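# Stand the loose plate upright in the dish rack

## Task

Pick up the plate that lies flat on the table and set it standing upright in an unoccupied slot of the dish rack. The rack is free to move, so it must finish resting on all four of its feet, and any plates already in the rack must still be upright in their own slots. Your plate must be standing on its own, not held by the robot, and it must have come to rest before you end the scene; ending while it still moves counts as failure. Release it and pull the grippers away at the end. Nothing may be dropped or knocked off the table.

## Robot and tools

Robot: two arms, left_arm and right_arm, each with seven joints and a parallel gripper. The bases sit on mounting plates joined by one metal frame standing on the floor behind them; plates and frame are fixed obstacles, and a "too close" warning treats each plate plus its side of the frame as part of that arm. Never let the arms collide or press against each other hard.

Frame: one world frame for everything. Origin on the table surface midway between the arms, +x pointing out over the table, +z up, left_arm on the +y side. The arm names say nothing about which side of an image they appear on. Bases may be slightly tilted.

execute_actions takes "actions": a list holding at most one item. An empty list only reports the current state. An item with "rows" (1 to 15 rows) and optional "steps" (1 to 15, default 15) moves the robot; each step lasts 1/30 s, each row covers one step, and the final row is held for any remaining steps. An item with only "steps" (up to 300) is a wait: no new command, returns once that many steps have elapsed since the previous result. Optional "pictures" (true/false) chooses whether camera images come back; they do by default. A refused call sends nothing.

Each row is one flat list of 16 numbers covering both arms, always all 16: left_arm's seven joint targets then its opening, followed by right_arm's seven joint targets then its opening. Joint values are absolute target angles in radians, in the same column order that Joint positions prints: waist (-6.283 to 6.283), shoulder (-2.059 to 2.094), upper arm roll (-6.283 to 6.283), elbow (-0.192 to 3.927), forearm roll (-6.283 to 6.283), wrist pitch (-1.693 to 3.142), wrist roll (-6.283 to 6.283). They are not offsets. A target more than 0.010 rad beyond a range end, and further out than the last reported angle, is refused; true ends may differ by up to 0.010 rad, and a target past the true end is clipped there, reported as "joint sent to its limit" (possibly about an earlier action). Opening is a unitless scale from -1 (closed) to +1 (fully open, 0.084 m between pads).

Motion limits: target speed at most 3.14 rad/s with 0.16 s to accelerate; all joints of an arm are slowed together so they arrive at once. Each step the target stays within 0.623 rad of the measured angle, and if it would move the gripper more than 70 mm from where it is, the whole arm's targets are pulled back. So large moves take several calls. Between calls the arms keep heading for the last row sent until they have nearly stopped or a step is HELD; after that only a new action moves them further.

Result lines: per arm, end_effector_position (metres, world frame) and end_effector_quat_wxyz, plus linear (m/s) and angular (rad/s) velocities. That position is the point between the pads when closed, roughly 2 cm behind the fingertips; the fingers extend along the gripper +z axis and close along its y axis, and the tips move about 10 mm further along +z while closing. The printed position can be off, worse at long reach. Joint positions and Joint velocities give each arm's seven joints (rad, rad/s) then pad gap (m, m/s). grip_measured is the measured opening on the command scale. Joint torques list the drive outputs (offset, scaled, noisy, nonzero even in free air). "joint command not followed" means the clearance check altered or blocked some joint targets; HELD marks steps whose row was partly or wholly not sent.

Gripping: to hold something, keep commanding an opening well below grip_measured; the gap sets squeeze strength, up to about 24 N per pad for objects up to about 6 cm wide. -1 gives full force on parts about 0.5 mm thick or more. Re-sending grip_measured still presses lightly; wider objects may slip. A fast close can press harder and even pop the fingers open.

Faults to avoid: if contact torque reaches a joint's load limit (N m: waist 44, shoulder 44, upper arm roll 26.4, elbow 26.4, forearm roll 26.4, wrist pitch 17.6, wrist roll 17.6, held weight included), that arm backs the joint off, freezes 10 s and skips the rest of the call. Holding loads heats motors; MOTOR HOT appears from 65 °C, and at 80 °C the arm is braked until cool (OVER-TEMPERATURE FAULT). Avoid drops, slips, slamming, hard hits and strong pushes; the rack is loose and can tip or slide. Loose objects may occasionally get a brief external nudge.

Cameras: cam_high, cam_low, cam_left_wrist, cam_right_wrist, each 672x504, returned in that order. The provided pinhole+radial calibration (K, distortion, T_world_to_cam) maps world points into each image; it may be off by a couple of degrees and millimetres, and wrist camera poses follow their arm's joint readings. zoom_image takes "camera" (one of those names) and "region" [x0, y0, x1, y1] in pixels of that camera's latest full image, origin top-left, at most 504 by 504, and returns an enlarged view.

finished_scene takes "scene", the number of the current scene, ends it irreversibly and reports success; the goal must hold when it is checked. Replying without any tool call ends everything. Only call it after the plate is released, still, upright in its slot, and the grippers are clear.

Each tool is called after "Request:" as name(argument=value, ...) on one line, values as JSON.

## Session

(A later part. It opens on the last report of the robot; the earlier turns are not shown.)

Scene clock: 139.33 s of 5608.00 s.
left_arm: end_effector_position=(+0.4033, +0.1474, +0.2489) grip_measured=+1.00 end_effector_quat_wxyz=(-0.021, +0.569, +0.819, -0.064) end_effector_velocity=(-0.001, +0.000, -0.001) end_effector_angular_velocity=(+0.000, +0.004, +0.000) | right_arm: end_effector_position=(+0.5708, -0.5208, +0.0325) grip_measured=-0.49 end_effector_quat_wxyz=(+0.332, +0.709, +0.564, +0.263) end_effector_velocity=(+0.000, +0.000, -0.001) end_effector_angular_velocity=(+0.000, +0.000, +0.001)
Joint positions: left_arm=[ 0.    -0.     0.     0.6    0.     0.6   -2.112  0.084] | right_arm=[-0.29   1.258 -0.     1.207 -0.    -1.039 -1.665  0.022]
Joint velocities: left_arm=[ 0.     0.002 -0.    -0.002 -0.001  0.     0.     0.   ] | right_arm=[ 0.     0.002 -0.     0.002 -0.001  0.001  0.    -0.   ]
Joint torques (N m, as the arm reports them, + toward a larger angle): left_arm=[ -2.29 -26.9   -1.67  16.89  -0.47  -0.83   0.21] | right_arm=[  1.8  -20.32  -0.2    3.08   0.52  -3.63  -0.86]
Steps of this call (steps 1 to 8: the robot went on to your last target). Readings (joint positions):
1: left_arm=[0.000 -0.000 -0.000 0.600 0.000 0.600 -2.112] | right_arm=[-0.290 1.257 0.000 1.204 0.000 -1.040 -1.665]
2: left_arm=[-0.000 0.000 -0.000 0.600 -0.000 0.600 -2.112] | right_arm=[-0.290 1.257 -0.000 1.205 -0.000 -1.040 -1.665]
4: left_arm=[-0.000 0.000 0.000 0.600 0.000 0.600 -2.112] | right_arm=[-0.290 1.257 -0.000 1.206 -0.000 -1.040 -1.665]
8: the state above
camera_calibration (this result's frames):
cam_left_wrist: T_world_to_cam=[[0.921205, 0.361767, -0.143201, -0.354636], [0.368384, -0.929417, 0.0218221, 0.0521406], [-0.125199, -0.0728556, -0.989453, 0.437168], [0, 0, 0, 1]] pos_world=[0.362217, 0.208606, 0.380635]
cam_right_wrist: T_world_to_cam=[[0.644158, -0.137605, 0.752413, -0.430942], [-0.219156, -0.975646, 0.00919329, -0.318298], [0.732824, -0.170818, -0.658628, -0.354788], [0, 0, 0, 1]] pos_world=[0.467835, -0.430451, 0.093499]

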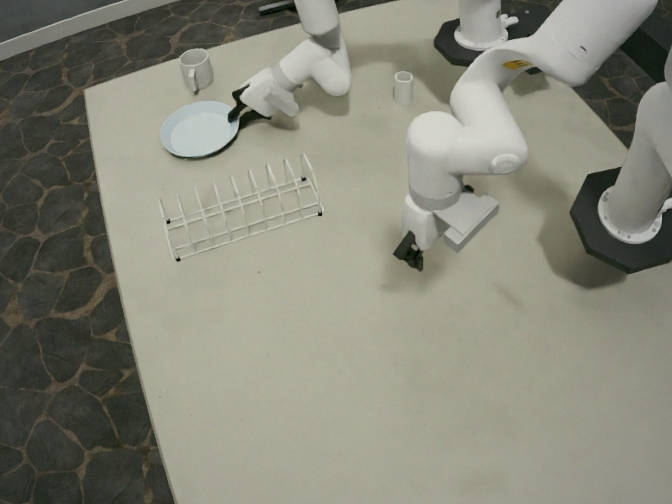

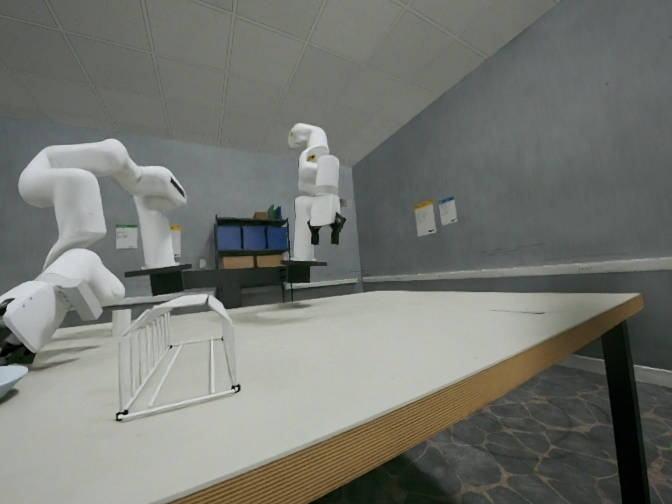

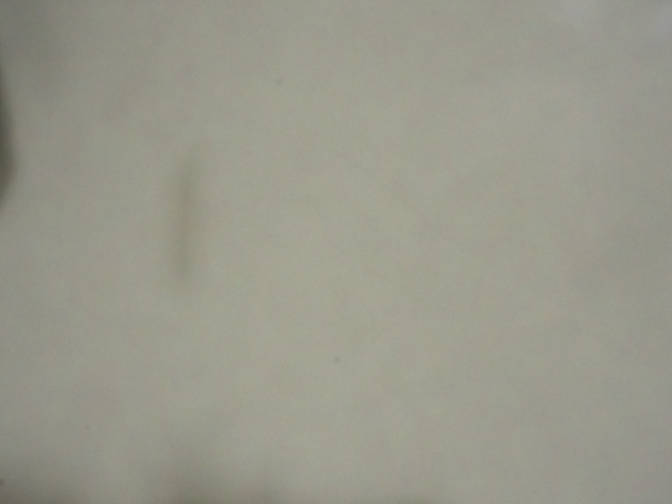

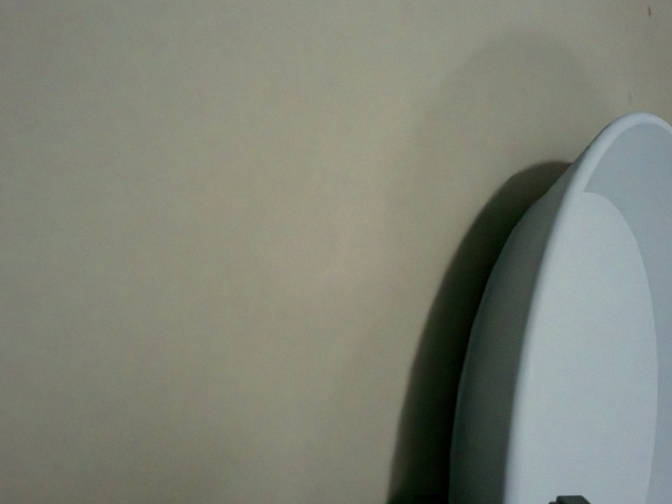

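Request:
execute_actions(actions=[{"rows":[[0,0,0,0.6,0,0.6,-2.112,1,-0.29,1.260,0,1.211,0,-1.037,-1.665,-0.51],[0,0,0,0.6,0,0.6,-2.112,1,-0.29,1.262,0,1.215,0,-1.035,-1.665,-0.54],[0,0,0,0.6,0,0.6,-2.112,1,-0.29,1.264,0,1.219,0,-1.033,-1.665,-0.57],[0,0,0,0.6,0,0.6,-2.112,1,-0.29,1.266,0,1.223,0,-1.031,-1.665,-0.6],[0,0,0,0.6,0,0.6,-2.112,1,-0.29,1.268,0,1.227,0,-1.029,-1.665,-0.63],[0,0,0,0.6,0,0.6,-2.112,1,-0.29,1.27,0,1.231,0,-1.027,-1.665,-0.66],[0,0,0,0.6,0,0.6,-2.112,1,-0.29,1.27,0,1.231,0,-1.027,-1.665,-0.69],[0,0,0,0.6,0,0.6,-2.112,1,-0.29,1.27,0,1.231,0,-1.027,-1.665,-0.72],[0,0,0,0.6,0,0.6,-2.112,1,-0.29,1.27,0,1.231,0,-1.027,-1.665,-0.76],[0,0,0,0.6,0,0.6,-2.112,1,-0.29,1.27,0,1.231,0,-1.027,-1.665,-0.8],[0,0,0,0.6,0,0.6,-2.112,1,-0.29,1.27,0,1.231,0,-1.027,-1.665,-0.84],[0,0,0,0.6,0,0.6,-2.112,1,-0.29,1.27,0,1.231,0,-1.027,-1.665,-0.88],[0,0,0,0.6,0,0.6,-2.112,1,-0.29,1.27,0,1.231,0,-1.027,-1.665,-0.92],[0,0,0,0.6,0,0.6,-2.112,1,-0.29,1.27,0,1.231,0,-1.027,-1.665,-0.96],[0,0,0,0.6,0,0.6,-2.112,1,-0.29,1.27,0,1.231,0,-1.027,-1.665,-1]],"steps":15}], pictures=false)

Request:
execute_actions(actions=[{"steps":10}])

Request:
zoom_image(camera="cam_high", region=[150, 60, 300, 170])

Scene clock: 150.10 s of 5608.00 s.
left_arm: end_effector_position=(+0.4033, +0.1474, +0.2489) grip_measured=+1.00 end_effector_quat_wxyz=(-0.021, +0.569, +0.819, -0.064) end_effector_velocity=(-0.001, +0.000, -0.001) end_effector_angular_velocity=(+0.000, +0.002, +0.001) | right_arm: end_effector_position=(+0.5738, -0.5219, +0.0280) grip_measured=-0.88 end_effector_quat_wxyz=(+0.331, +0.710, +0.564, +0.261) end_effector_velocity=(-0.002, +0.001, -0.003) end_effector_angular_velocity=(+0.002, +0.005, +0.010)
Joint positions: left_arm=[ 0.    -0.    -0.     0.6    0.     0.6   -2.112  0.084] | right_arm=[-0.29   1.271 -0.001  1.23   0.    -1.026 -1.665  0.005]
Joint velocities: left_arm=[ 0.     0.     0.    -0.002  0.     0.    -0.    -0.   ] | right_arm=[-0.003  0.005 -0.002  0.001 -0.014  0.002  0.001 -0.004]
Joint torques (N m, as the arm reports them, + toward a larger angle): left_arm=[ -2.31 -26.81  -1.74  16.87  -0.51  -0.81   0.21] | right_arm=[  2.79 -22.41   0.22   4.48   1.18  -5.13  -0.87]
Steps of this call (steps 1 to 15: the robot went on to your last target; steps 16 to 100: nothing new was sent; then 6.93 s passed at rest; steps 101 to 115: all 15 steps of this action). Readings (joint positions):
101: left_arm=[0.000 -0.000 0.000 0.600 -0.000 0.600 -2.112] | right_arm=[-0.290 1.258 -0.000 1.207 -0.000 -1.039 -1.665]
102: left_arm=[-0.000 -0.000 -0.000 0.600 0.000 0.600 -2.112] | right_arm=[-0.290 1.258 -0.000 1.208 -0.000 -1.039 -1.665]
104: left_arm=[0.000 -0.000 -0.000 0.600 0.000 0.600 -2.112] | right_arm=[-0.290 1.260 -0.000 1.212 -0.000 -1.037 -1.665]
108: left_arm=[0.000 0.000 0.000 0.600 -0.000 0.600 -2.112] | right_arm=[-0.290 1.267 0.000 1.225 0.000 -1.030 -1.665]
115: the state above

Scene clock: 150.43 s of 5608.00 s.
left_arm: end_effector_position=(+0.4033, +0.1474, +0.2489) grip_measured=+1.00 end_effector_quat_wxyz=(-0.021, +0.569, +0.819, -0.064) end_effector_velocity=(+0.000, +0.000, -0.000) end_effector_angular_velocity=(-0.000, +0.001, +0.003) | right_arm: end_effector_position=(+0.5749, -0.5218, +0.0290) grip_measured=-0.88 end_effector_quat_wxyz=(+0.332, +0.709, +0.564, +0.262) end_effector_velocity=(+0.002, -0.001, +0.002) end_effector_angular_velocity=(-0.002, -0.005, +0.001)
Joint positions: left_arm=[-0.    -0.    -0.     0.6    0.     0.6   -2.112  0.084] | right_arm=[-0.29   1.27  -0.     1.231 -0.    -1.027 -1.665  0.005]
Joint velocities: left_arm=[-0.     0.001  0.001  0.001 -0.001 -0.    -0.001 -0.   ] | right_arm=[-0.001 -0.001  0.001  0.002 -0.001 -0.002 -0.002  0.001]
Joint torques (N m, as the arm reports them, + toward a larger angle): left_arm=[ -2.42 -26.97  -1.68  16.91  -0.62  -0.86   0.2 ] | right_arm=[  2.21 -22.    -0.05   4.58   0.55  -5.3   -0.81]
Steps of this call (steps 1 to 10: the robot went on to your last target). Readings (joint positions):
1: left_arm=[-0.000 0.000 -0.000 0.600 -0.000 0.600 -2.112] | right_arm=[-0.290 1.271 -0.000 1.230 0.000 -1.026 -1.665]
2: left_arm=[-0.000 0.000 -0.000 0.600 0.000 0.600 -2.112] | right_arm=[-0.290 1.271 -0.000 1.230 0.000 -1.026 -1.665]
4: left_arm=[0.000 0.000 -0.000 0.600 -0.000 0.600 -2.112] | right_arm=[-0.290 1.271 -0.000 1.230 0.000 -1.026 -1.665]
8: left_arm=[0.000 0.000 0.000 0.600 -0.000 0.600 -2.112] | right_arm=[-0.290 1.270 0.000 1.231 -0.000 -1.027 -1.665]
10: the state above
camera_calibration (this result's frames):
cam_left_wrist: T_world_to_cam=[[0.921205, 0.361767, -0.143201, -0.354636], [0.368384, -0.929417, 0.0218221, 0.0521407], [-0.125199, -0.0728556, -0.989453, 0.437168], [0, 0, 0, 1]] pos_world=[0.362217, 0.208606, 0.380635]
cam_right_wrist: T_world_to_cam=[[0.644407, -0.13765, 0.752191, -0.431257], [-0.219153, -0.975647, 0.00920796, -0.318346], [0.732606, -0.170779, -0.658881, -0.360108], [0, 0, 0, 1]] pos_world=[0.471956, -0.431454, 0.0900505]

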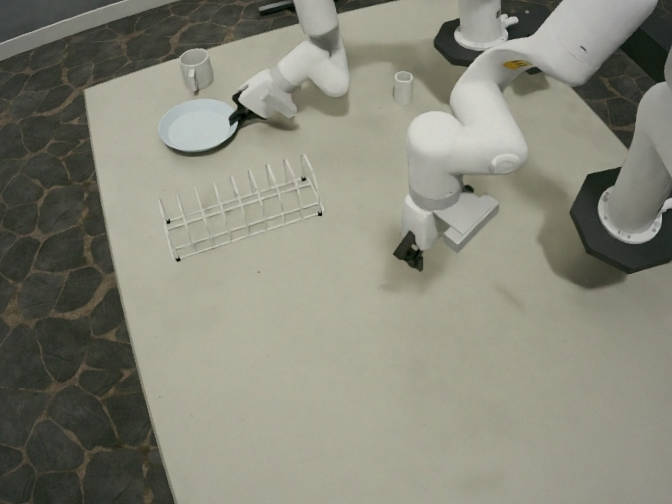

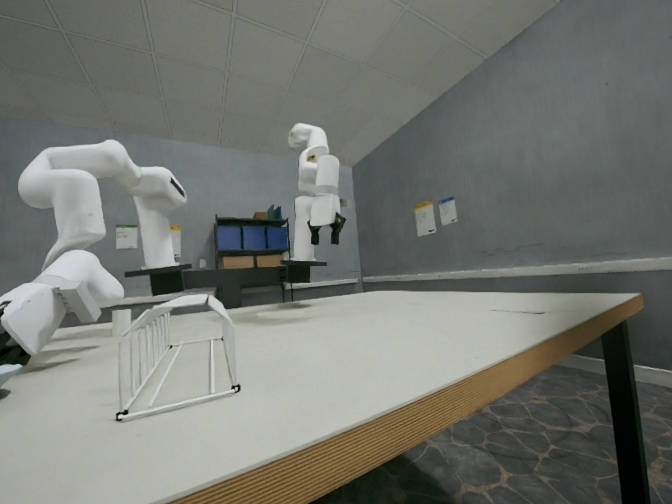

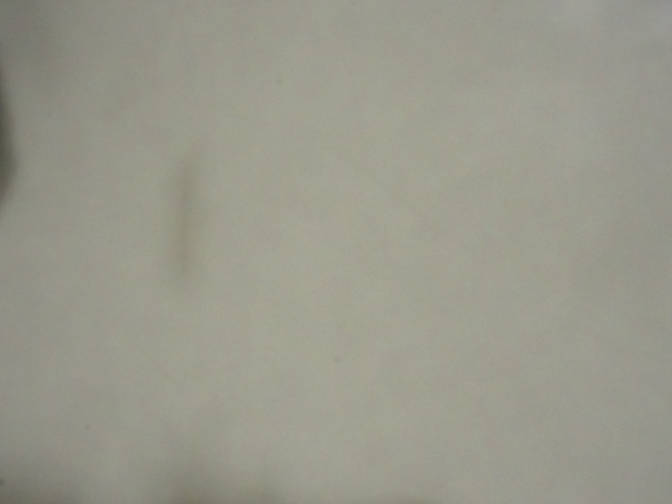

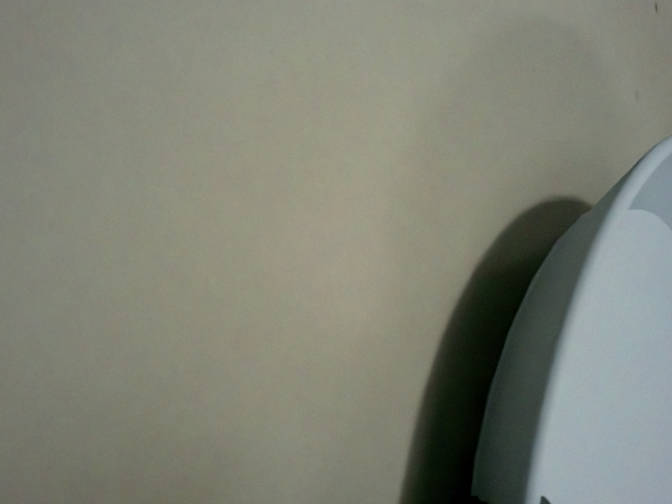

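Region (150, 60, 300, 170) of cam_high's 672x504 image, scaled by 3.360, with more detail than that image has; it fills the top 370 rows of this view, and the rest is white.

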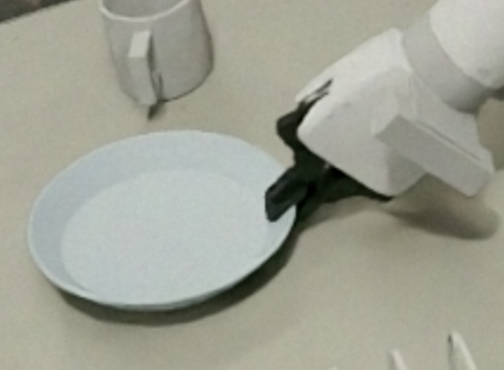

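Request:
execute_actions(actions=[{"rows":[[0,0,0,0.6,0,0.6,-2.112,1,-0.29,1.268,0,1.231,0,-1.025,-1.665,-1],[0,0,0,0.6,0,0.6,-2.112,1,-0.29,1.264,0,1.229,0,-1.019,-1.665,-1],[0,0,0,0.6,0,0.6,-2.112,1,-0.289,1.256,0,1.227,0,-1.009,-1.665,-1],[0,0,0,0.6,0,0.6,-2.112,1,-0.288,1.246,0,1.224,0,-0.996,-1.665,-1],[0,0,0,0.6,0,0.6,-2.112,1,-0.287,1.233,0,1.22,0,-0.979,-1.665,-1],[0,0,0,0.6,0,0.6,-2.112,1,-0.286,1.216,0,1.216,0,-0.957,-1.665,-1],[0,0,0,0.6,0,0.6,-2.112,1,-0.284,1.199,0,1.211,0,-0.935,-1.665,-1],[0,0,0,0.6,0,0.6,-2.112,1,-0.282,1.178,0,1.205,0,-0.907,-1.665,-1],[0,0,0,0.6,0,0.6,-2.112,1,-0.281,1.156,0,1.199,0,-0.879,-1.665,-1],[0,0,0,0.6,0,0.6,-2.112,1,-0.279,1.132,0,1.192,0,-0.848,-1.665,-1],[0,0,0,0.6,0,0.6,-2.112,1,-0.277,1.106,0,1.185,0,-0.814,-1.665,-1],[0,0,0,0.6,0,0.6,-2.112,1,-0.274,1.078,0,1.177,0,-0.778,-1.665,-1],[0,0,0,0.6,0,0.6,-2.112,1,-0.272,1.049,0,1.168,0,-0.74,-1.665,-1],[0,0,0,0.6,0,0.6,-2.112,1,-0.269,1.018,0,1.16,0,-0.7,-1.665,-1],[0,0,0,0.6,0,0.6,-2.112,1,-0.267,0.986,0,1.151,0,-0.658,-1.665,-1]],"steps":15}], pictures=false)

Request:
execute_actions(actions=[{"rows":[[0,0,0,0.6,0,0.6,-2.112,1,-0.264,0.954,0,1.141,0,-0.616,-1.665,-1],[0,0,0,0.6,0,0.6,-2.112,1,-0.261,0.92,0,1.132,0,-0.572,-1.665,-1],[0,0,0,0.6,0,0.6,-2.112,1,-0.258,0.885,0,1.122,0,-0.526,-1.665,-1],[0,0,0,0.6,0,0.6,-2.112,1,-0.255,0.85,0,1.112,0,-0.481,-1.665,-1],[0,0,0,0.6,0,0.6,-2.112,1,-0.252,0.813,0,1.102,0,-0.434,-1.665,-1],[0,0,0,0.6,0,0.6,-2.112,1,-0.25,0.777,0,1.092,0,-0.387,-1.665,-1],[0,0,0,0.6,0,0.6,-2.112,1,-0.247,0.741,0,1.081,0,-0.34,-1.665,-1],[0,0,0,0.6,0,0.6,-2.112,1,-0.243,0.704,0,1.071,0,-0.291,-1.665,-1],[0,0,0,0.6,0,0.6,-2.112,1,-0.24,0.668,0,1.061,0,-0.244,-1.665,-1],[0,0,0,0.6,0,0.6,-2.112,1,-0.238,0.632,0,1.05,0,-0.197,-1.665,-1],[0,0,0,0.6,0,0.6,-2.112,1,-0.235,0.595,0,1.04,0,-0.15,-1.665,-1],[0,0,0,0.6,0,0.6,-2.112,1,-0.232,0.56,0,1.03,0,-0.105,-1.665,-1],[0,0,0,0.6,0,0.6,-2.112,1,-0.229,0.525,0,1.02,0,-0.059,-1.665,-1],[0,0,0,0.6,0,0.6,-2.112,1,-0.226,0.491,0,1.011,0,-0.015,-1.665,-1],[0,0,0,0.6,0,0.6,-2.112,1,-0.223,0.459,0,1.001,0,0.027,-1.665,-1]],"steps":15}], pictures=false)

Request:
execute_actions(actions=[{"rows":[[0,0,0,0.6,0,0.6,-2.112,1,-0.221,0.427,0,0.992,0,0.069,-1.665,-1],[0,0,0,0.6,0,0.6,-2.112,1,-0.218,0.396,0,0.984,0,0.109,-1.665,-1],[0,0,0,0.6,0,0.6,-2.112,1,-0.216,0.367,0,0.975,0,0.147,-1.665,-1],[0,0,0,0.6,0,0.6,-2.112,1,-0.214,0.339,0,0.968,0,0.183,-1.665,-1],[0,0,0,0.6,0,0.6,-2.112,1,-0.211,0.313,0,0.96,0,0.217,-1.665,-1],[0,0,0,0.6,0,0.6,-2.112,1,-0.209,0.289,0,0.953,0,0.248,-1.665,-1],[0,0,0,0.6,0,0.6,-2.112,1,-0.208,0.267,0,0.947,0,0.276,-1.665,-1],[0,0,0,0.6,0,0.6,-2.112,1,-0.206,0.246,0,0.941,0,0.304,-1.665,-1],[0,0,0,0.6,0,0.6,-2.112,1,-0.204,0.229,0,0.936,0,0.326,-1.665,-1],[0,0,0,0.6,0,0.6,-2.112,1,-0.203,0.212,0,0.932,0,0.348,-1.665,-1],[0,0,0,0.6,0,0.6,-2.112,1,-0.202,0.199,0,0.928,0,0.365,-1.665,-1],[0,0,0,0.6,0,0.6,-2.112,1,-0.201,0.189,0,0.925,0,0.378,-1.665,-1],[0,0,0,0.6,0,0.6,-2.112,1,-0.2,0.182,0,0.923,0,0.387,-1.665,-1],[0,0,0,0.6,0,0.6,-2.112,1,-0.2,0.177,0,0.921,0,0.394,-1.665,-1],[0,0,0,0.6,0,0.6,-2.112,1,-0.2,0.175,0,0.921,0,0.396,-1.665,-1]],"steps":15}])

Scene clock: 198.70 s of 5608.00 s.
left_arm: end_effector_position=(+0.4033, +0.1474, +0.2489) grip_measured=+1.00 end_effector_quat_wxyz=(-0.021, +0.569, +0.819, -0.064) end_effector_velocity=(+0.000, -0.000, +0.001) end_effector_angular_velocity=(-0.000, -0.002, -0.001) | right_arm: end_effector_position=(+0.6018, -0.5232, +0.0617) grip_measured=-0.88 end_effector_quat_wxyz=(+0.294, +0.719, +0.582, +0.241) end_effector_velocity=(+0.098, +0.001, +0.161) end_effector_angular_velocity=(+0.121, +0.406, +0.092)
Joint positions: left_arm=[ 0.    -0.     0.     0.6   -0.     0.6   -2.112  0.084] | right_arm=[-0.276  1.103 -0.     1.184  0.    -0.811 -1.665  0.005]
Joint velocities: left_arm=[-0.    -0.002  0.    -0.     0.001 -0.     0.    -0.   ] | right_arm=[ 0.062 -0.756 -0.001 -0.213  0.001  0.972 -0.001  0.   ]
Joint torques (N m, as the arm reports them, + toward a larger angle): left_arm=[ -2.32 -26.94  -1.71  16.97  -0.63  -0.83   0.28] | right_arm=[  2.97 -25.14   0.18   5.75   0.48  -5.11  -0.84]
Steps of this call (steps 1 to 15: the robot went on to your last target; steps 16 to 100: nothing new was sent; then 44.43 s passed at rest; steps 101 to 115: all 15 steps of this action). Readings (joint positions):
101: left_arm=[-0.000 0.000 -0.000 0.600 0.000 0.600 -2.112] | right_arm=[-0.290 1.270 0.000 1.231 0.000 -1.027 -1.665]
102: left_arm=[0.000 0.000 -0.000 0.600 0.000 0.600 -2.112] | right_arm=[-0.290 1.270 0.000 1.231 0.000 -1.027 -1.665]
104: left_arm=[0.000 -0.000 0.000 0.600 0.000 0.600 -2.112] | right_arm=[-0.290 1.266 -0.000 1.229 0.000 -1.021 -1.665]
108: left_arm=[0.000 -0.000 -0.000 0.600 0.000 0.600 -2.112] | right_arm=[-0.287 1.237 -0.000 1.220 0.000 -0.982 -1.665]
115: the state above

Scene clock: 199.20 s of 5608.00 s.
left_arm: end_effector_position=(+0.4033, +0.1474, +0.2489) grip_measured=+1.00 end_effector_quat_wxyz=(-0.021, +0.569, +0.819, -0.064) end_effector_velocity=(+0.001, +0.000, +0.000) end_effector_angular_velocity=(-0.000, -0.000, +0.001) | right_arm: end_effector_position=(+0.6165, -0.5095, +0.1793) grip_measured=-0.88 end_effector_quat_wxyz=(+0.178, +0.738, +0.628, +0.173) end_effector_velocity=(-0.070, +0.050, +0.278) end_effector_angular_velocity=(+0.149, +0.582, +0.130)
Joint positions: left_arm=[-0.    -0.    -0.     0.6    0.     0.6   -2.112  0.084] | right_arm=[-0.236  0.613  0.     1.045 -0.    -0.174 -1.665  0.005]
Joint velocities: left_arm=[-0.     0.001  0.001  0.002 -0.001  0.     0.     0.   ] | right_arm=[ 0.085 -1.067 -0.001 -0.301  0.     1.375  0.    -0.   ]
Joint torques (N m, as the arm reports them, + toward a larger angle): left_arm=[ -2.35 -26.95  -1.64  17.02  -0.6   -0.87   0.27] | right_arm=[  3.29 -22.55   0.38   8.92   0.48  -4.43  -0.91]
Steps of this call (steps 1 to 15: all 15 steps of this action). Readings (joint positions):
1: left_arm=[-0.000 0.000 0.000 0.600 -0.000 0.600 -2.112] | right_arm=[-0.274 1.077 -0.000 1.177 0.000 -0.777 -1.665]
2: left_arm=[0.000 -0.000 -0.000 0.600 -0.000 0.600 -2.112] | right_arm=[-0.272 1.050 -0.000 1.169 -0.000 -0.741 -1.665]
4: left_arm=[0.000 -0.000 0.000 0.600 -0.000 0.600 -2.112] | right_arm=[-0.267 0.991 -0.000 1.153 -0.000 -0.665 -1.665]
8: left_arm=[0.000 -0.000 0.000 0.600 0.000 0.600 -2.112] | right_arm=[-0.256 0.861 0.000 1.116 -0.000 -0.496 -1.665]
15: the state above

Scene clock: 199.70 s of 5608.00 s.
left_arm: end_effector_position=(+0.4033, +0.1474, +0.2489) grip_measured=+1.00 end_effector_quat_wxyz=(-0.021, +0.569, +0.819, -0.064) end_effector_velocity=(+0.000, -0.000, +0.001) end_effector_angular_velocity=(-0.000, -0.002, -0.001) | right_arm: end_effector_position=(+0.5583, -0.4843, +0.2838) grip_measured=-0.89 end_effector_quat_wxyz=(+0.081, +0.741, +0.658, +0.109) end_effector_velocity=(-0.075, +0.027, +0.087) end_effector_angular_velocity=(+0.044, +0.198, +0.049)
Joint positions: left_arm=[ 0.    -0.    -0.     0.6   -0.     0.6   -2.112  0.084] | right_arm=[-0.202  0.206  0.     0.93  -0.     0.354 -1.665  0.005]
Joint velocities: left_arm=[ 0.001 -0.002 -0.001 -0.     0.     0.     0.    -0.   ] | right_arm=[ 0.031 -0.349  0.002 -0.099 -0.001  0.456  0.001 -0.001]
Joint torques (N m, as the arm reports them, + toward a larger angle): left_arm=[ -2.43 -26.83  -1.63  16.88  -0.55  -0.85   0.27] | right_arm=[  1.78 -16.32   0.39  11.59   0.89  -4.15  -0.83]
Steps of this call (steps 1 to 15: all 15 steps of this action). Readings (joint positions):
1: left_arm=[0.000 -0.000 0.000 0.600 -0.000 0.600 -2.112] | right_arm=[-0.233 0.577 0.000 1.035 -0.000 -0.128 -1.665]
2: left_arm=[0.000 0.000 -0.000 0.600 0.000 0.600 -2.112] | right_arm=[-0.230 0.542 0.000 1.026 -0.000 -0.083 -1.665]
4: left_arm=[-0.000 0.000 0.000 0.600 0.000 0.600 -2.112] | right_arm=[-0.225 0.475 0.000 1.006 -0.000 0.005 -1.665]
8: left_arm=[-0.000 0.000 0.000 0.600 0.000 0.600 -2.112] | right_arm=[-0.215 0.352 0.000 0.971 -0.000 0.165 -1.665]
15: the state above
camera_calibration (this result's frames):
cam_left_wrist: T_world_to_cam=[[0.921205, 0.361767, -0.143201, -0.354636], [0.368384, -0.929417, 0.0218222, 0.0521406], [-0.125199, -0.0728557, -0.989453, 0.437168], [0, 0, 0, 1]] pos_world=[0.362217, 0.208606, 0.380635]
cam_right_wrist: T_world_to_cam=[[0.963997, -0.110234, 0.241988, -0.627502], [-0.100073, -0.993518, -0.0539253, -0.34501], [0.246363, 0.0277675, -0.96878, 0.281931], [0, 0, 0, 1]] pos_world=[0.500926, -0.419774, 0.406372]

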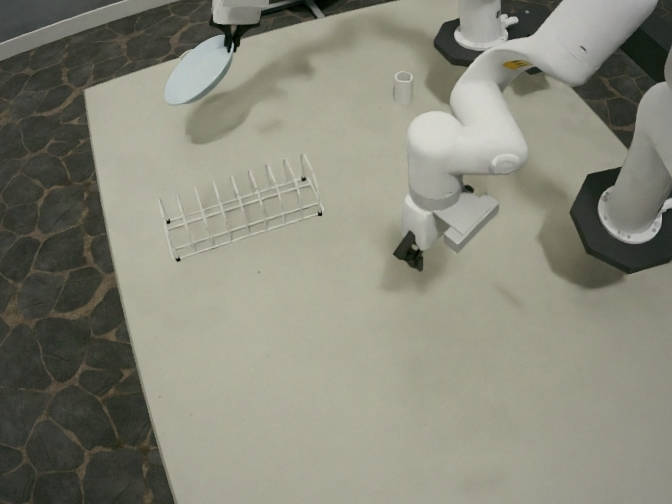

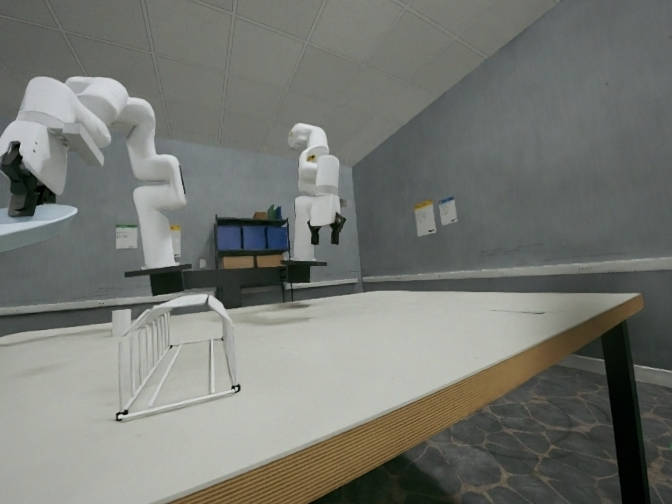

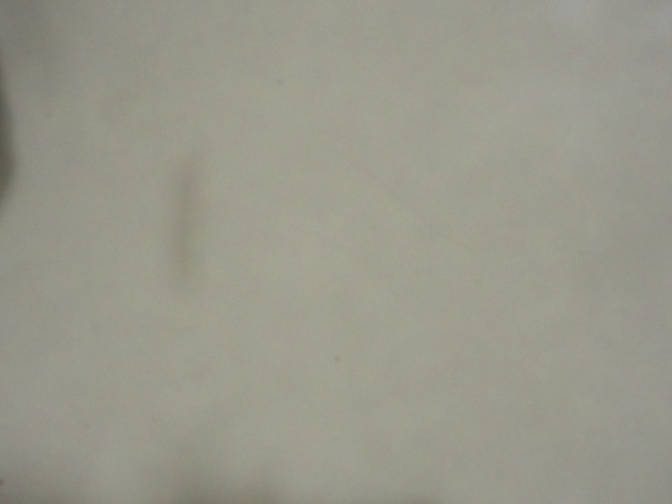

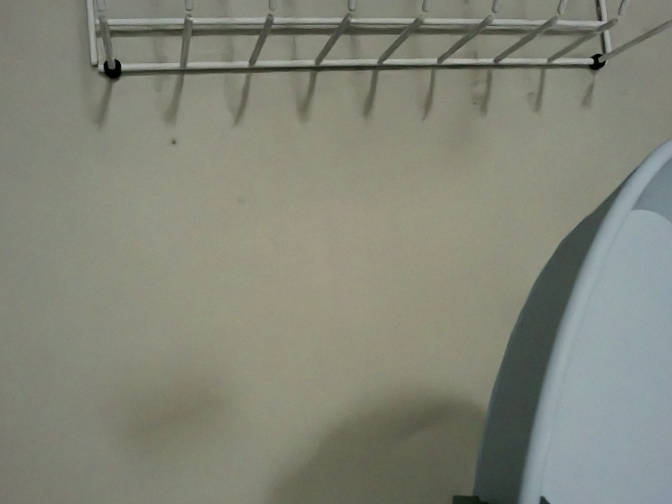

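Request:
execute_actions(actions=[{"rows":[[0,0,0,0.6,0,0.6,-2.112,1,-0.2,0.174,0,0.921,0,0.396,-1.669,-1],[0,0,0,0.6,0,0.6,-2.112,1,-0.2,0.171,0,0.921,0,0.396,-1.681,-1],[0,0,0,0.6,0,0.6,-2.112,1,-0.2,0.167,0,0.921,0,0.396,-1.7,-1],[0,0,0,0.6,0,0.6,-2.112,1,-0.2,0.162,0,0.921,0,0.396,-1.726,-1],[0,0,0,0.6,0,0.6,-2.112,1,-0.2,0.156,0,0.921,0,0.396,-1.76,-1],[0,0,0,0.6,0,0.6,-2.112,1,-0.2,0.149,0,0.921,0,0.396,-1.802,-1],[0,0,0,0.6,0,0.6,-2.112,1,-0.2,0.141,0,0.921,0,0.396,-1.846,-1],[0,0,0,0.6,0,0.6,-2.112,1,-0.2,0.134,0,0.921,0,0.396,-1.9,-1],[0,0,0,0.6,0,0.6,-2.112,1,-0.2,0.126,0,0.921,0,0.396,-1.955,-1],[0,0,0,0.6,0,0.6,-2.112,1,-0.2,0.119,0,0.921,0,0.396,-2.017,-1],[0,0,0,0.6,0,0.6,-2.112,1,-0.2,0.113,0,0.921,0,0.396,-2.084,-1],[0,0,0,0.6,0,0.6,-2.112,1,-0.2,0.108,0,0.921,0,0.396,-2.154,-1],[0,0,0,0.6,0,0.6,-2.112,1,-0.2,0.104,0,0.921,0,0.396,-2.229,-1],[0,0,0,0.6,0,0.6,-2.112,1,-0.2,0.101,0,0.921,0,0.396,-2.307,-1],[0,0,0,0.6,0,0.6,-2.112,1,-0.2,0.1,0,0.921,0,0.396,-2.388,-1]],"steps":15}], pictures=false)

Request:
execute_actions(actions=[{"rows":[[0,0,0,0.6,0,0.6,-2.112,1,-0.199,0.1,0,0.92,0,0.394,-2.472,-1],[0,0,0,0.6,0,0.6,-2.112,1,-0.195,0.1,0,0.918,0,0.387,-2.558,-1],[0,0,0,0.6,0,0.6,-2.112,1,-0.189,0.1,0,0.914,0,0.376,-2.648,-1],[0,0,0,0.6,0,0.6,-2.112,1,-0.181,0.1,0,0.909,0,0.362,-2.737,-1],[0,0,0,0.6,0,0.6,-2.112,1,-0.171,0.1,0,0.902,0,0.344,-2.829,-1],[0,0,0,0.6,0,0.6,-2.112,1,-0.159,0.1,0,0.895,0,0.323,-2.921,-1],[0,0,0,0.6,0,0.6,-2.112,1,-0.145,0.1,0,0.886,0,0.299,-3.014,-1],[0,0,0,0.6,0,0.6,-2.112,1,-0.131,0.1,0,0.877,0,0.274,-3.108,-1],[0,0,0,0.6,0,0.6,-2.112,1,-0.115,0.1,0,0.866,0,0.245,-3.201,-1],[0,0,0,0.6,0,0.6,-2.112,1,-0.098,0.1,0,0.856,0,0.215,-3.293,-1],[0,0,0,0.6,0,0.6,-2.112,1,-0.08,0.1,0,0.844,0,0.183,-3.385,-1],[0,0,0,0.6,0,0.6,-2.112,1,-0.061,0.1,0,0.832,0,0.15,-3.474,-1],[0,0,0,0.6,0,0.6,-2.112,1,-0.042,0.1,0,0.82,0,0.115,-3.564,-1],[0,0,0,0.6,0,0.6,-2.112,1,-0.022,0.1,0,0.807,0,0.081,-3.65,-1],[0,0,0,0.6,0,0.6,-2.112,1,-0.003,0.1,0,0.795,0,0.046,-3.734,-1]],"steps":15}], pictures=false)

Request:
execute_actions(actions=[{"rows":[[0,0,0,0.6,0,0.6,-2.112,1,0.017,0.1,0,0.782,0,0.011,-3.815,-1],[0,0,0,0.6,0,0.6,-2.112,1,0.037,0.101,0,0.77,0,-0.023,-3.893,-1],[0,0,0,0.6,0,0.6,-2.112,1,0.056,0.104,0,0.757,0,-0.058,-3.968,-1],[0,0,0,0.6,0,0.6,-2.112,1,0.075,0.108,0,0.746,0,-0.091,-4.038,-1],[0,0,0,0.6,0,0.6,-2.112,1,0.093,0.113,0,0.734,0,-0.123,-4.105,-1],[0,0,0,0.6,0,0.6,-2.112,1,0.11,0.119,0,0.723,0,-0.153,-4.167,-1],[0,0,0,0.6,0,0.6,-2.112,1,0.126,0.126,0,0.713,0,-0.182,-4.222,-1],[0,0,0,0.6,0,0.6,-2.112,1,0.14,0.133,0,0.703,0,-0.207,-4.276,-1],[0,0,0,0.6,0,0.6,-2.112,1,0.154,0.14,0,0.695,0,-0.231,-4.32,-1],[0,0,0,0.6,0,0.6,-2.112,1,0.166,0.147,0,0.687,0,-0.252,-4.362,-1],[0,0,0,0.6,0,0.6,-2.112,1,0.176,0.153,0,0.681,0,-0.27,-4.396,-1],[0,0,0,0.6,0,0.6,-2.112,1,0.184,0.158,0,0.676,0,-0.284,-4.421,-1],[0,0,0,0.6,0,0.6,-2.112,1,0.19,0.162,0,0.672,0,-0.295,-4.44,-1],[0,0,0,0.6,0,0.6,-2.112,1,0.194,0.165,0,0.669,0,-0.302,-4.453,-1],[0,0,0,0.6,0,0.6,-2.112,1,0.195,0.166,0,0.668,0,-0.304,-4.457,-1]],"steps":15}], pictures=false)

Request:
execute_actions(actions=[{"steps":12}])

Scene clock: 232.00 s of 5608.00 s.
left_arm: end_effector_position=(+0.4033, +0.1474, +0.2489) grip_measured=+1.00 end_effector_quat_wxyz=(-0.021, +0.569, +0.819, -0.064) end_effector_velocity=(-0.001, -0.000, -0.001) end_effector_angular_velocity=(+0.000, +0.002, +0.000) | right_arm: end_effector_position=(+0.5606, -0.4866, +0.3223) grip_measured=-0.89 end_effector_quat_wxyz=(+0.118, +0.597, +0.787, +0.100) end_effector_velocity=(+0.022, -0.011, +0.082) end_effector_angular_velocity=(-0.570, -0.177, +1.678)
Joint positions: left_arm=[ 0.    -0.     0.     0.6   -0.     0.6   -2.112  0.084] | right_arm=[-0.2    0.118  0.     0.922 -0.     0.396 -2.056  0.005]
Joint velocities: left_arm=[-0.     0.    -0.    -0.002 -0.    -0.    -0.001 -0.   ] | right_arm=[ 0.    -0.151 -0.     0.     0.001 -0.    -1.775 -0.   ]
Joint torques (N m, as the arm reports them, + toward a larger angle): left_arm=[ -2.24 -26.86  -1.7   16.9   -0.54  -0.77   0.23] | right_arm=[  1.83 -17.83   0.42  11.94   0.88  -3.75  -0.89]
Steps of this call (steps 1 to 30: the robot went on to your last target; steps 31 to 120: nothing new was sent; then 27.80 s passed at rest; steps 121 to 135: all 15 steps of this action). Readings (joint positions):
121: left_arm=[0.000 -0.000 -0.000 0.600 0.000 0.600 -2.112] | right_arm=[-0.200 0.175 0.000 0.921 0.000 0.396 -1.665]
122: left_arm=[0.000 0.000 0.000 0.600 -0.000 0.600 -2.112] | right_arm=[-0.200 0.175 -0.000 0.921 0.000 0.396 -1.666]
124: left_arm=[-0.000 0.000 0.000 0.600 0.000 0.600 -2.112] | right_arm=[-0.200 0.173 -0.000 0.921 0.000 0.396 -1.675]
128: left_arm=[-0.000 0.000 0.000 0.600 0.000 0.600 -2.112] | right_arm=[-0.200 0.160 -0.000 0.921 -0.000 0.396 -1.746]
135: the state above

Scene clock: 232.50 s of 5608.00 s.
left_arm: end_effector_position=(+0.4033, +0.1474, +0.2489) grip_measured=+1.00 end_effector_quat_wxyz=(-0.021, +0.569, +0.819, -0.064) end_effector_velocity=(+0.001, +0.000, +0.001) end_effector_angular_velocity=(-0.000, -0.003, +0.001) | right_arm: end_effector_position=(+0.5804, -0.4333, +0.3370) grip_measured=-0.89 end_effector_quat_wxyz=(+0.220, +0.004, +0.975, +0.021) end_effector_velocity=(+0.067, +0.282, +0.040) end_effector_angular_velocity=(-1.158, -0.716, +2.868)
Joint positions: left_arm=[-0.    -0.     0.     0.6    0.     0.6   -2.112  0.084] | right_arm=[-0.1    0.1    0.001  0.857 -0.     0.219 -3.252  0.005]
Joint velocities: left_arm=[ 0.001 -0.001  0.     0.001  0.001 -0.    -0.001  0.   ] | right_arm=[ 0.506 -0.002  0.005 -0.318  0.    -0.879 -2.675  0.   ]
Joint torques (N m, as the arm reports them, + toward a larger angle): left_arm=[ -2.44 -26.94  -1.62  17.    -0.59  -0.83   0.21] | right_arm=[  2.54 -17.88   0.74  12.02   0.72  -4.42  -1.04]
Steps of this call (steps 1 to 15: all 15 steps of this action). Readings (joint positions):
1: left_arm=[0.000 -0.000 0.000 0.600 -0.000 0.600 -2.112] | right_arm=[-0.200 0.113 0.000 0.922 -0.000 0.396 -2.118]
2: left_arm=[0.000 0.000 0.000 0.600 -0.000 0.600 -2.112] | right_arm=[-0.200 0.109 0.000 0.922 -0.000 0.396 -2.183]
4: left_arm=[0.000 -0.000 -0.000 0.600 0.000 0.600 -2.112] | right_arm=[-0.200 0.104 -0.000 0.921 -0.000 0.395 -2.323]
8: left_arm=[-0.000 -0.000 0.000 0.600 -0.000 0.600 -2.112] | right_arm=[-0.189 0.101 -0.001 0.914 -0.000 0.375 -2.638]
15: the state above

Scene clock: 233.00 s of 5608.00 s.
left_arm: end_effector_position=(+0.4033, +0.1474, +0.2489) grip_measured=+1.00 end_effector_quat_wxyz=(-0.021, +0.569, +0.819, -0.064) end_effector_velocity=(+0.001, -0.000, +0.000) end_effector_angular_velocity=(-0.000, -0.000, +0.000) | right_arm: end_effector_position=(+0.5765, -0.2829, +0.3425) grip_measured=-0.89 end_effector_quat_wxyz=(+0.329, -0.579, +0.736, -0.127) end_effector_velocity=(-0.067, +0.191, -0.051) end_effector_angular_velocity=(-0.652, -0.424, +1.163)
Joint positions: left_arm=[ 0.     0.    -0.     0.6   -0.     0.6   -2.112  0.084] | right_arm=[ 0.165  0.15   0.001  0.687 -0.    -0.248 -4.35   0.005]
Joint velocities: left_arm=[-0.     0.001  0.     0.001 -0.    -0.    -0.     0.   ] | right_arm=[ 0.334  0.188  0.003 -0.218 -0.    -0.582 -1.129 -0.   ]
Joint torques (N m, as the arm reports them, + toward a larger angle): left_arm=[ -2.69 -26.76  -1.68  17.01  -0.54  -0.88   0.24] | right_arm=[ -0.99 -19.19  -0.16  12.43   0.75  -4.46  -0.38]
Steps of this call (steps 1 to 15: all 15 steps of this action). Readings (joint positions):
1: left_arm=[0.000 -0.000 -0.000 0.600 0.000 0.600 -2.112] | right_arm=[-0.083 0.100 0.001 0.846 -0.000 0.189 -3.341]
2: left_arm=[-0.000 0.000 0.000 0.600 0.000 0.600 -2.112] | right_arm=[-0.065 0.100 0.001 0.835 -0.000 0.157 -3.430]
4: left_arm=[0.000 -0.000 0.000 0.600 0.000 0.600 -2.112] | right_arm=[-0.028 0.100 0.001 0.811 -0.000 0.091 -3.605]
8: left_arm=[-0.000 0.000 -0.000 0.600 -0.000 0.600 -2.112] | right_arm=[0.051 0.104 0.001 0.762 -0.000 -0.047 -3.932]
15: the state above

Scene clock: 233.40 s of 5608.00 s.
left_arm: end_effector_position=(+0.4033, +0.1474, +0.2489) grip_measured=+1.00 end_effector_quat_wxyz=(-0.021, +0.569, +0.819, -0.064) end_effector_velocity=(+0.001, +0.000, +0.000) end_effector_angular_velocity=(-0.000, -0.001, +0.001) | right_arm: end_effector_position=(+0.5714, -0.2677, +0.3395) grip_measured=-0.89 end_effector_quat_wxyz=(-0.333, +0.622, -0.693, +0.146) end_effector_velocity=(-0.004, +0.009, -0.002) end_effector_angular_velocity=(-0.007, -0.002, +0.027)
Joint positions: left_arm=[ 0.     0.     0.     0.6   -0.     0.6   -2.112  0.084] | right_arm=[ 0.194  0.165 -0.001  0.669  0.    -0.303 -4.456  0.005]
Joint velocities: left_arm=[ 0.     0.     0.     0.001 -0.    -0.     0.     0.   ] | right_arm=[ 0.01   0.004  0.006 -0.005 -0.002 -0.006 -0.013  0.   ]
Joint torques (N m, as the arm reports them, + toward a larger angle): left_arm=[ -2.33 -27.03  -1.62  16.83  -0.63  -0.82   0.26] | right_arm=[  2.12 -16.95   0.76  10.85   0.48  -4.82  -0.69]
Steps of this call (steps 1 to 12: the robot went on to your last target). Readings (joint positions):
1: left_arm=[0.000 -0.000 0.000 0.600 0.000 0.600 -2.112] | right_arm=[0.175 0.155 0.001 0.681 -0.000 -0.265 -4.383]
2: left_arm=[-0.000 0.000 -0.000 0.600 0.000 0.600 -2.112] | right_arm=[0.182 0.159 0.001 0.676 -0.000 -0.278 -4.407]
4: left_arm=[-0.000 -0.000 -0.000 0.600 0.000 0.600 -2.112] | right_arm=[0.189 0.163 0.001 0.671 -0.000 -0.292 -4.434]
8: left_arm=[0.000 -0.000 0.000 0.600 -0.000 0.600 -2.112] | right_arm=[0.193 0.165 -0.001 0.670 0.000 -0.301 -4.452]
12: the state above
camera_calibration (this result's frames):
cam_left_wrist: T_world_to_cam=[[0.921205, 0.361767, -0.143201, -0.354636], [0.368384, -0.929417, 0.0218222, 0.0521406], [-0.125199, -0.0728557, -0.989453, 0.437168], [0, 0, 0, 1]] pos_world=[0.362217, 0.208606, 0.380635]
cam_right_wrist: T_world_to_cam=[[-0.750694, 0.177804, -0.636274, 0.725374], [-0.00378749, 0.961928, 0.273276, 0.231887], [0.66064, 0.207556, -0.72144, 0.0540788], [0, 0, 0, 1]] pos_world=[0.509685, -0.363258, 0.437182]

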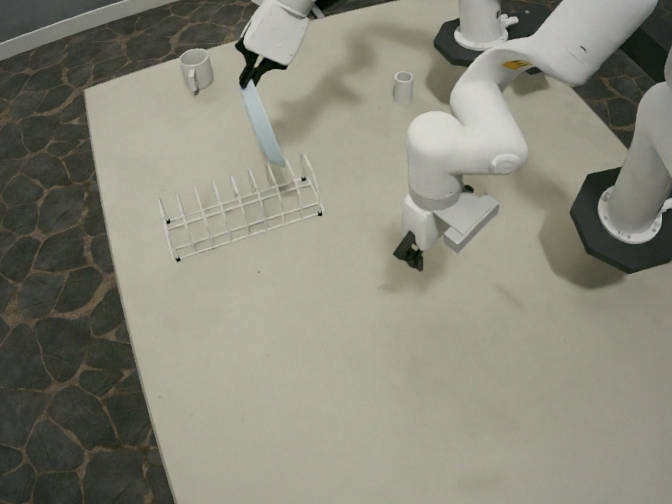

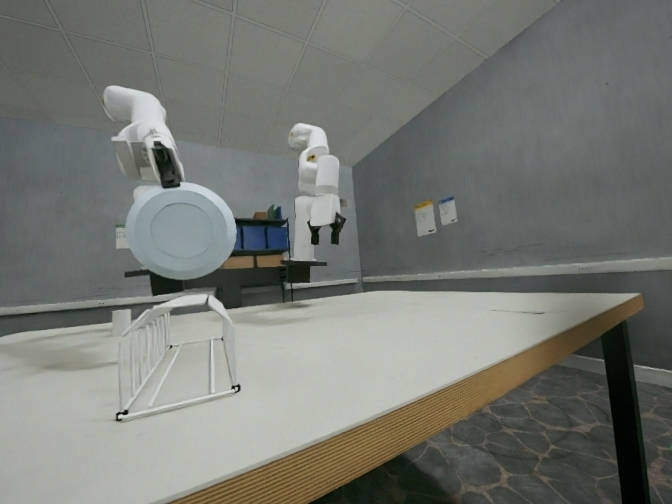

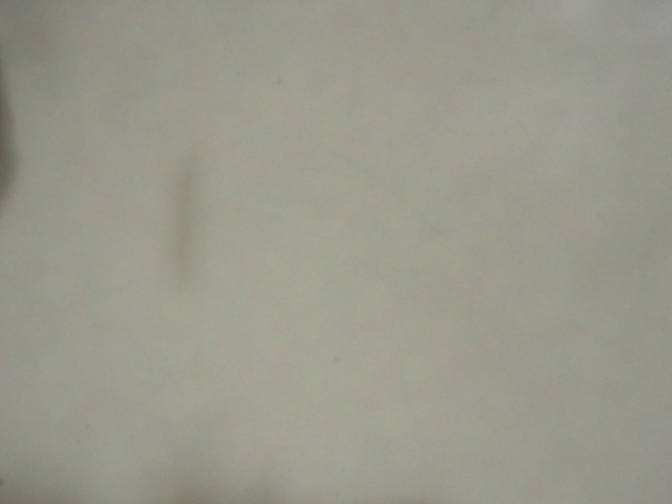

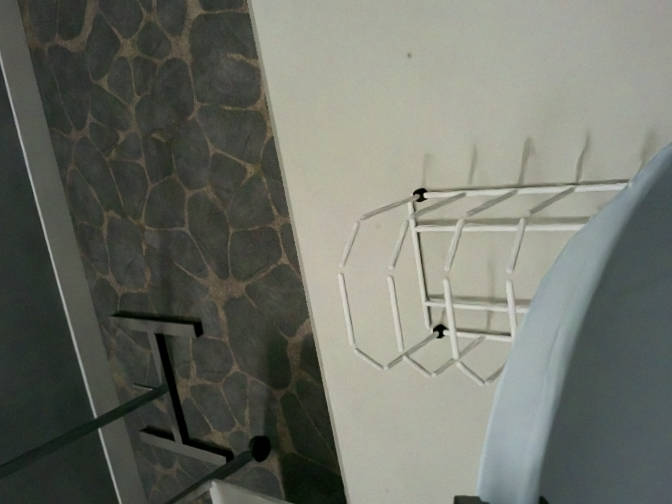

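Request:
zoom_image(camera="cam_high", region=[190, 60, 350, 240])

Request:
zoom_image(camera="cam_low", region=[90, 160, 290, 400])

Region (190, 60, 350, 240) of cam_high's 672x504 image, scaled by 2.800, with more detail than that image has.

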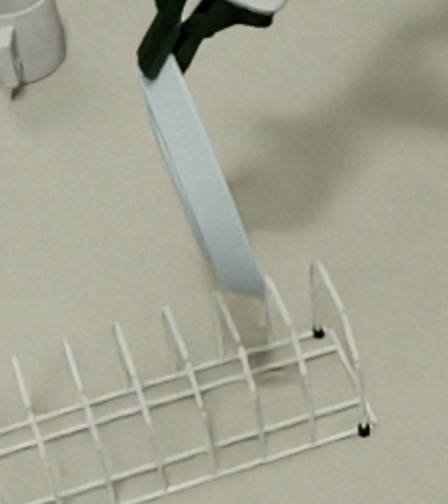

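Region (90, 160, 290, 400) of cam_low's 672x504 image, scaled by 2.100, with more detail than that image has.

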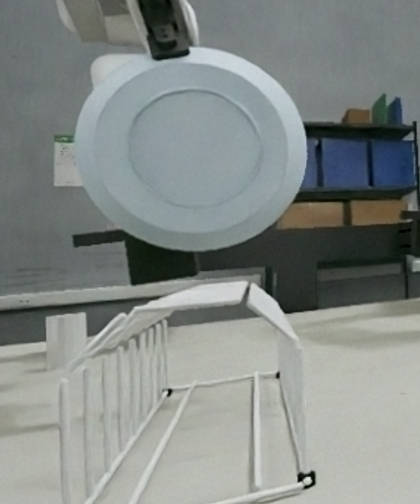

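Request:
execute_actions(actions=[{"rows":[[0,0,0,0.6,0,0.6,-2.112,1,0.195,0.169,0,0.668,0,-0.31,-4.456,-1],[0,0,0,0.6,0,0.6,-2.112,1,0.196,0.177,0,0.666,0,-0.327,-4.453,-1],[0,0,0,0.6,0,0.6,-2.112,1,0.198,0.189,0,0.665,0,-0.351,-4.448,-1],[0,0,0,0.6,0,0.6,-2.112,1,0.2,0.203,0,0.663,0,-0.38,-4.443,-1],[0,0,0,0.6,0,0.6,-2.112,1,0.202,0.219,0,0.66,0,-0.412,-4.436,-1],[0,0,0,0.6,0,0.6,-2.112,1,0.204,0.234,0,0.658,0,-0.445,-4.43,-1],[0,0,0,0.6,0,0.6,-2.112,1,0.206,0.248,0,0.656,0,-0.474,-4.425,-1],[0,0,0,0.6,0,0.6,-2.112,1,0.207,0.26,0,0.654,0,-0.498,-4.42,-1],[0,0,0,0.6,0,0.6,-2.112,1,0.208,0.268,0,0.653,0,-0.515,-4.417,-1],[0,0,0,0.6,0,0.6,-2.112,1,0.208,0.271,0,0.653,0,-0.521,-4.416,-1]],"steps":15}], pictures=false)

Request:
execute_actions(actions=[{"steps":8}])

Request:
zoom_image(camera="cam_high", region=[190, 60, 350, 240])

Request:
zoom_image(camera="cam_low", region=[90, 160, 290, 400])

Scene clock: 258.23 s of 5608.00 s.
left_arm: end_effector_position=(+0.4033, +0.1474, +0.2489) grip_measured=+1.00 end_effector_quat_wxyz=(-0.021, +0.569, +0.819, -0.064) end_effector_velocity=(+0.001, -0.000, +0.001) end_effector_angular_velocity=(-0.000, -0.003, -0.002) | right_arm: end_effector_position=(+0.5733, -0.2570, +0.3243) grip_measured=-0.89 end_effector_quat_wxyz=(-0.372, +0.601, -0.689, +0.158) end_effector_velocity=(+0.013, -0.002, +0.011) end_effector_angular_velocity=(+0.036, -0.093, -0.035)
Joint positions: left_arm=[ 0.    -0.    -0.     0.6    0.     0.6   -2.112  0.084] | right_arm=[ 0.208  0.267  0.     0.653 -0.    -0.509 -4.418  0.005]
Joint velocities: left_arm=[-0.001 -0.003 -0.    -0.     0.001 -0.     0.    -0.   ] | right_arm=[ 0.001  0.042 -0.007  0.008  0.001 -0.135  0.025 -0.   ]
Joint torques (N m, as the arm reports them, + toward a larger angle): left_arm=[ -2.48 -26.8   -1.7   16.99  -0.46  -0.75   0.21] | right_arm=[  2.13 -19.23   0.64  10.2    0.36  -4.81  -0.71]
Steps of this call (steps 1 to 30: the robot went on to your last target; steps 31 to 120: nothing new was sent; then 20.33 s passed at rest; steps 121 to 135: all 15 steps of this action). Readings (joint positions):
121: left_arm=[0.000 -0.000 -0.000 0.600 -0.000 0.600 -2.112] | right_arm=[0.195 0.166 0.000 0.668 0.000 -0.304 -4.457]
122: left_arm=[-0.000 -0.000 -0.000 0.600 0.000 0.600 -2.112] | right_arm=[0.195 0.166 -0.000 0.668 -0.000 -0.305 -4.457]
124: left_arm=[0.000 -0.000 -0.000 0.600 -0.000 0.600 -2.112] | right_arm=[0.195 0.171 -0.000 0.668 0.000 -0.317 -4.455]
128: left_arm=[0.000 0.000 -0.000 0.600 0.000 0.600 -2.112] | right_arm=[0.201 0.208 -0.000 0.662 0.000 -0.393 -4.440]
135: the state above

Scene clock: 258.50 s of 5608.00 s.
left_arm: end_effector_position=(+0.4033, +0.1474, +0.2489) grip_measured=+1.00 end_effector_quat_wxyz=(-0.021, +0.569, +0.819, -0.064) end_effector_velocity=(-0.001, -0.000, -0.001) end_effector_angular_velocity=(+0.000, +0.002, -0.001) | right_arm: end_effector_position=(+0.5742, -0.2569, +0.3253) grip_measured=-0.89 end_effector_quat_wxyz=(+0.376, -0.599, +0.689, -0.160) end_effector_velocity=(-0.001, +0.002, -0.001) end_effector_angular_velocity=(+0.002, -0.001, +0.002)
Joint positions: left_arm=[ 0.     0.     0.     0.6   -0.     0.6   -2.112  0.084] | right_arm=[ 0.208  0.27  -0.     0.653  0.    -0.52  -4.416  0.005]
Joint velocities: left_arm=[ 0.     0.002 -0.001 -0.001 -0.    -0.     0.001 -0.   ] | right_arm=[ 0.002  0.004  0.001 -0.    -0.    -0.006  0.002 -0.   ]
Joint torques (N m, as the arm reports them, + toward a larger angle): left_arm=[ -2.29 -26.9   -1.5   16.98  -0.52  -0.77   0.26] | right_arm=[  2.64 -17.91   0.62   9.61   0.48  -4.82  -0.9 ]
Steps of this call (steps 1 to 8: the robot went on to your last target). Readings (joint positions):
1: left_arm=[0.000 -0.000 -0.000 0.600 -0.000 0.600 -2.112] | right_arm=[0.208 0.268 0.000 0.653 0.000 -0.513 -4.417]
2: left_arm=[0.000 -0.000 0.000 0.600 0.000 0.600 -2.112] | right_arm=[0.208 0.269 -0.000 0.653 0.000 -0.516 -4.417]
4: left_arm=[0.000 -0.000 0.000 0.600 -0.000 0.600 -2.112] | right_arm=[0.208 0.269 -0.000 0.654 0.000 -0.519 -4.416]
8: the state above
camera_calibration (this result's frames):
cam_left_wrist: T_world_to_cam=[[0.921205, 0.361767, -0.143201, -0.354636], [0.368384, -0.929417, 0.0218222, 0.0521406], [-0.125199, -0.0728557, -0.989453, 0.437168], [0, 0, 0, 1]] pos_world=[0.362217, 0.208606, 0.380635]
cam_right_wrist: T_world_to_cam=[[-0.688201, 0.226827, -0.689151, 0.710434], [-0.00604641, 0.948046, 0.318077, 0.208574], [0.725495, 0.223068, -0.651075, -0.0164756], [0, 0, 0, 1]] pos_world=[0.502135, -0.355208, 0.412526]

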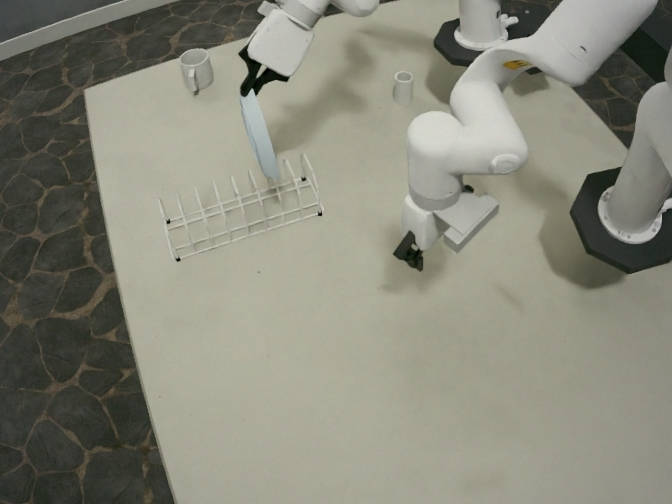

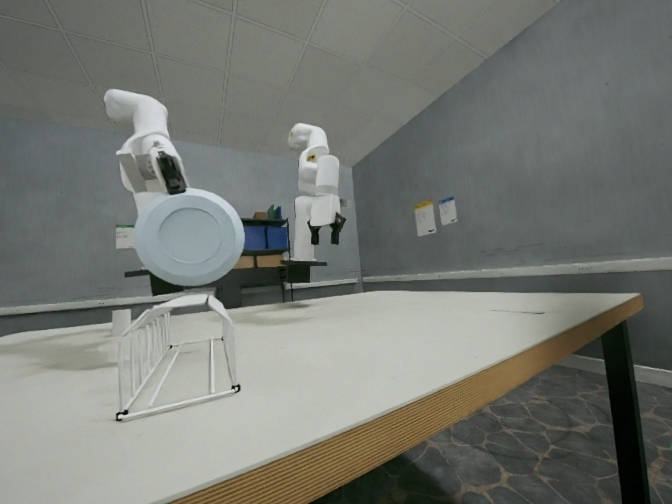

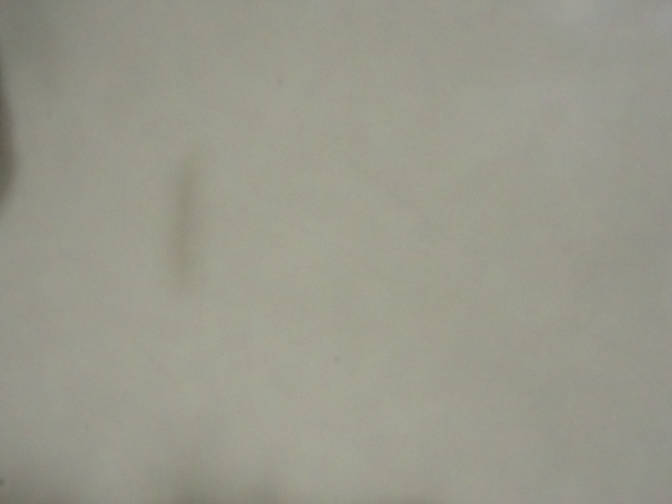

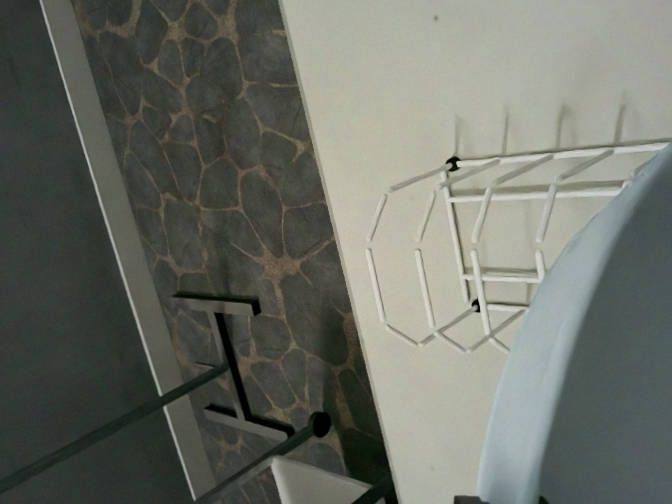

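Region (190, 60, 350, 240) of cam_high's 672x504 image, scaled by 2.800, with more detail than that image has.

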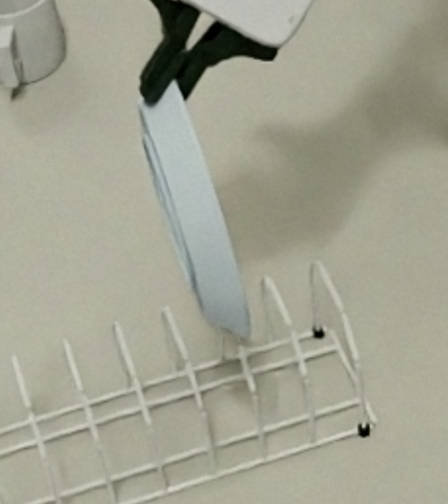

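Region (90, 160, 290, 400) of cam_low's 672x504 image, scaled by 2.100, with more detail than that image has.

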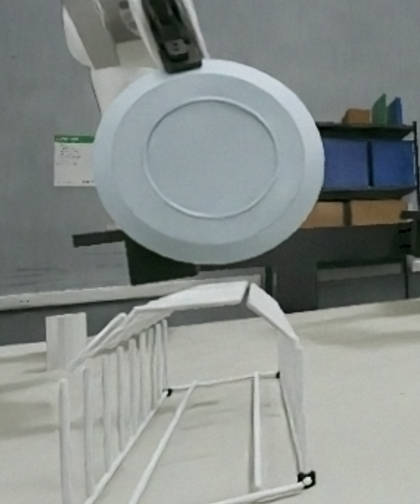

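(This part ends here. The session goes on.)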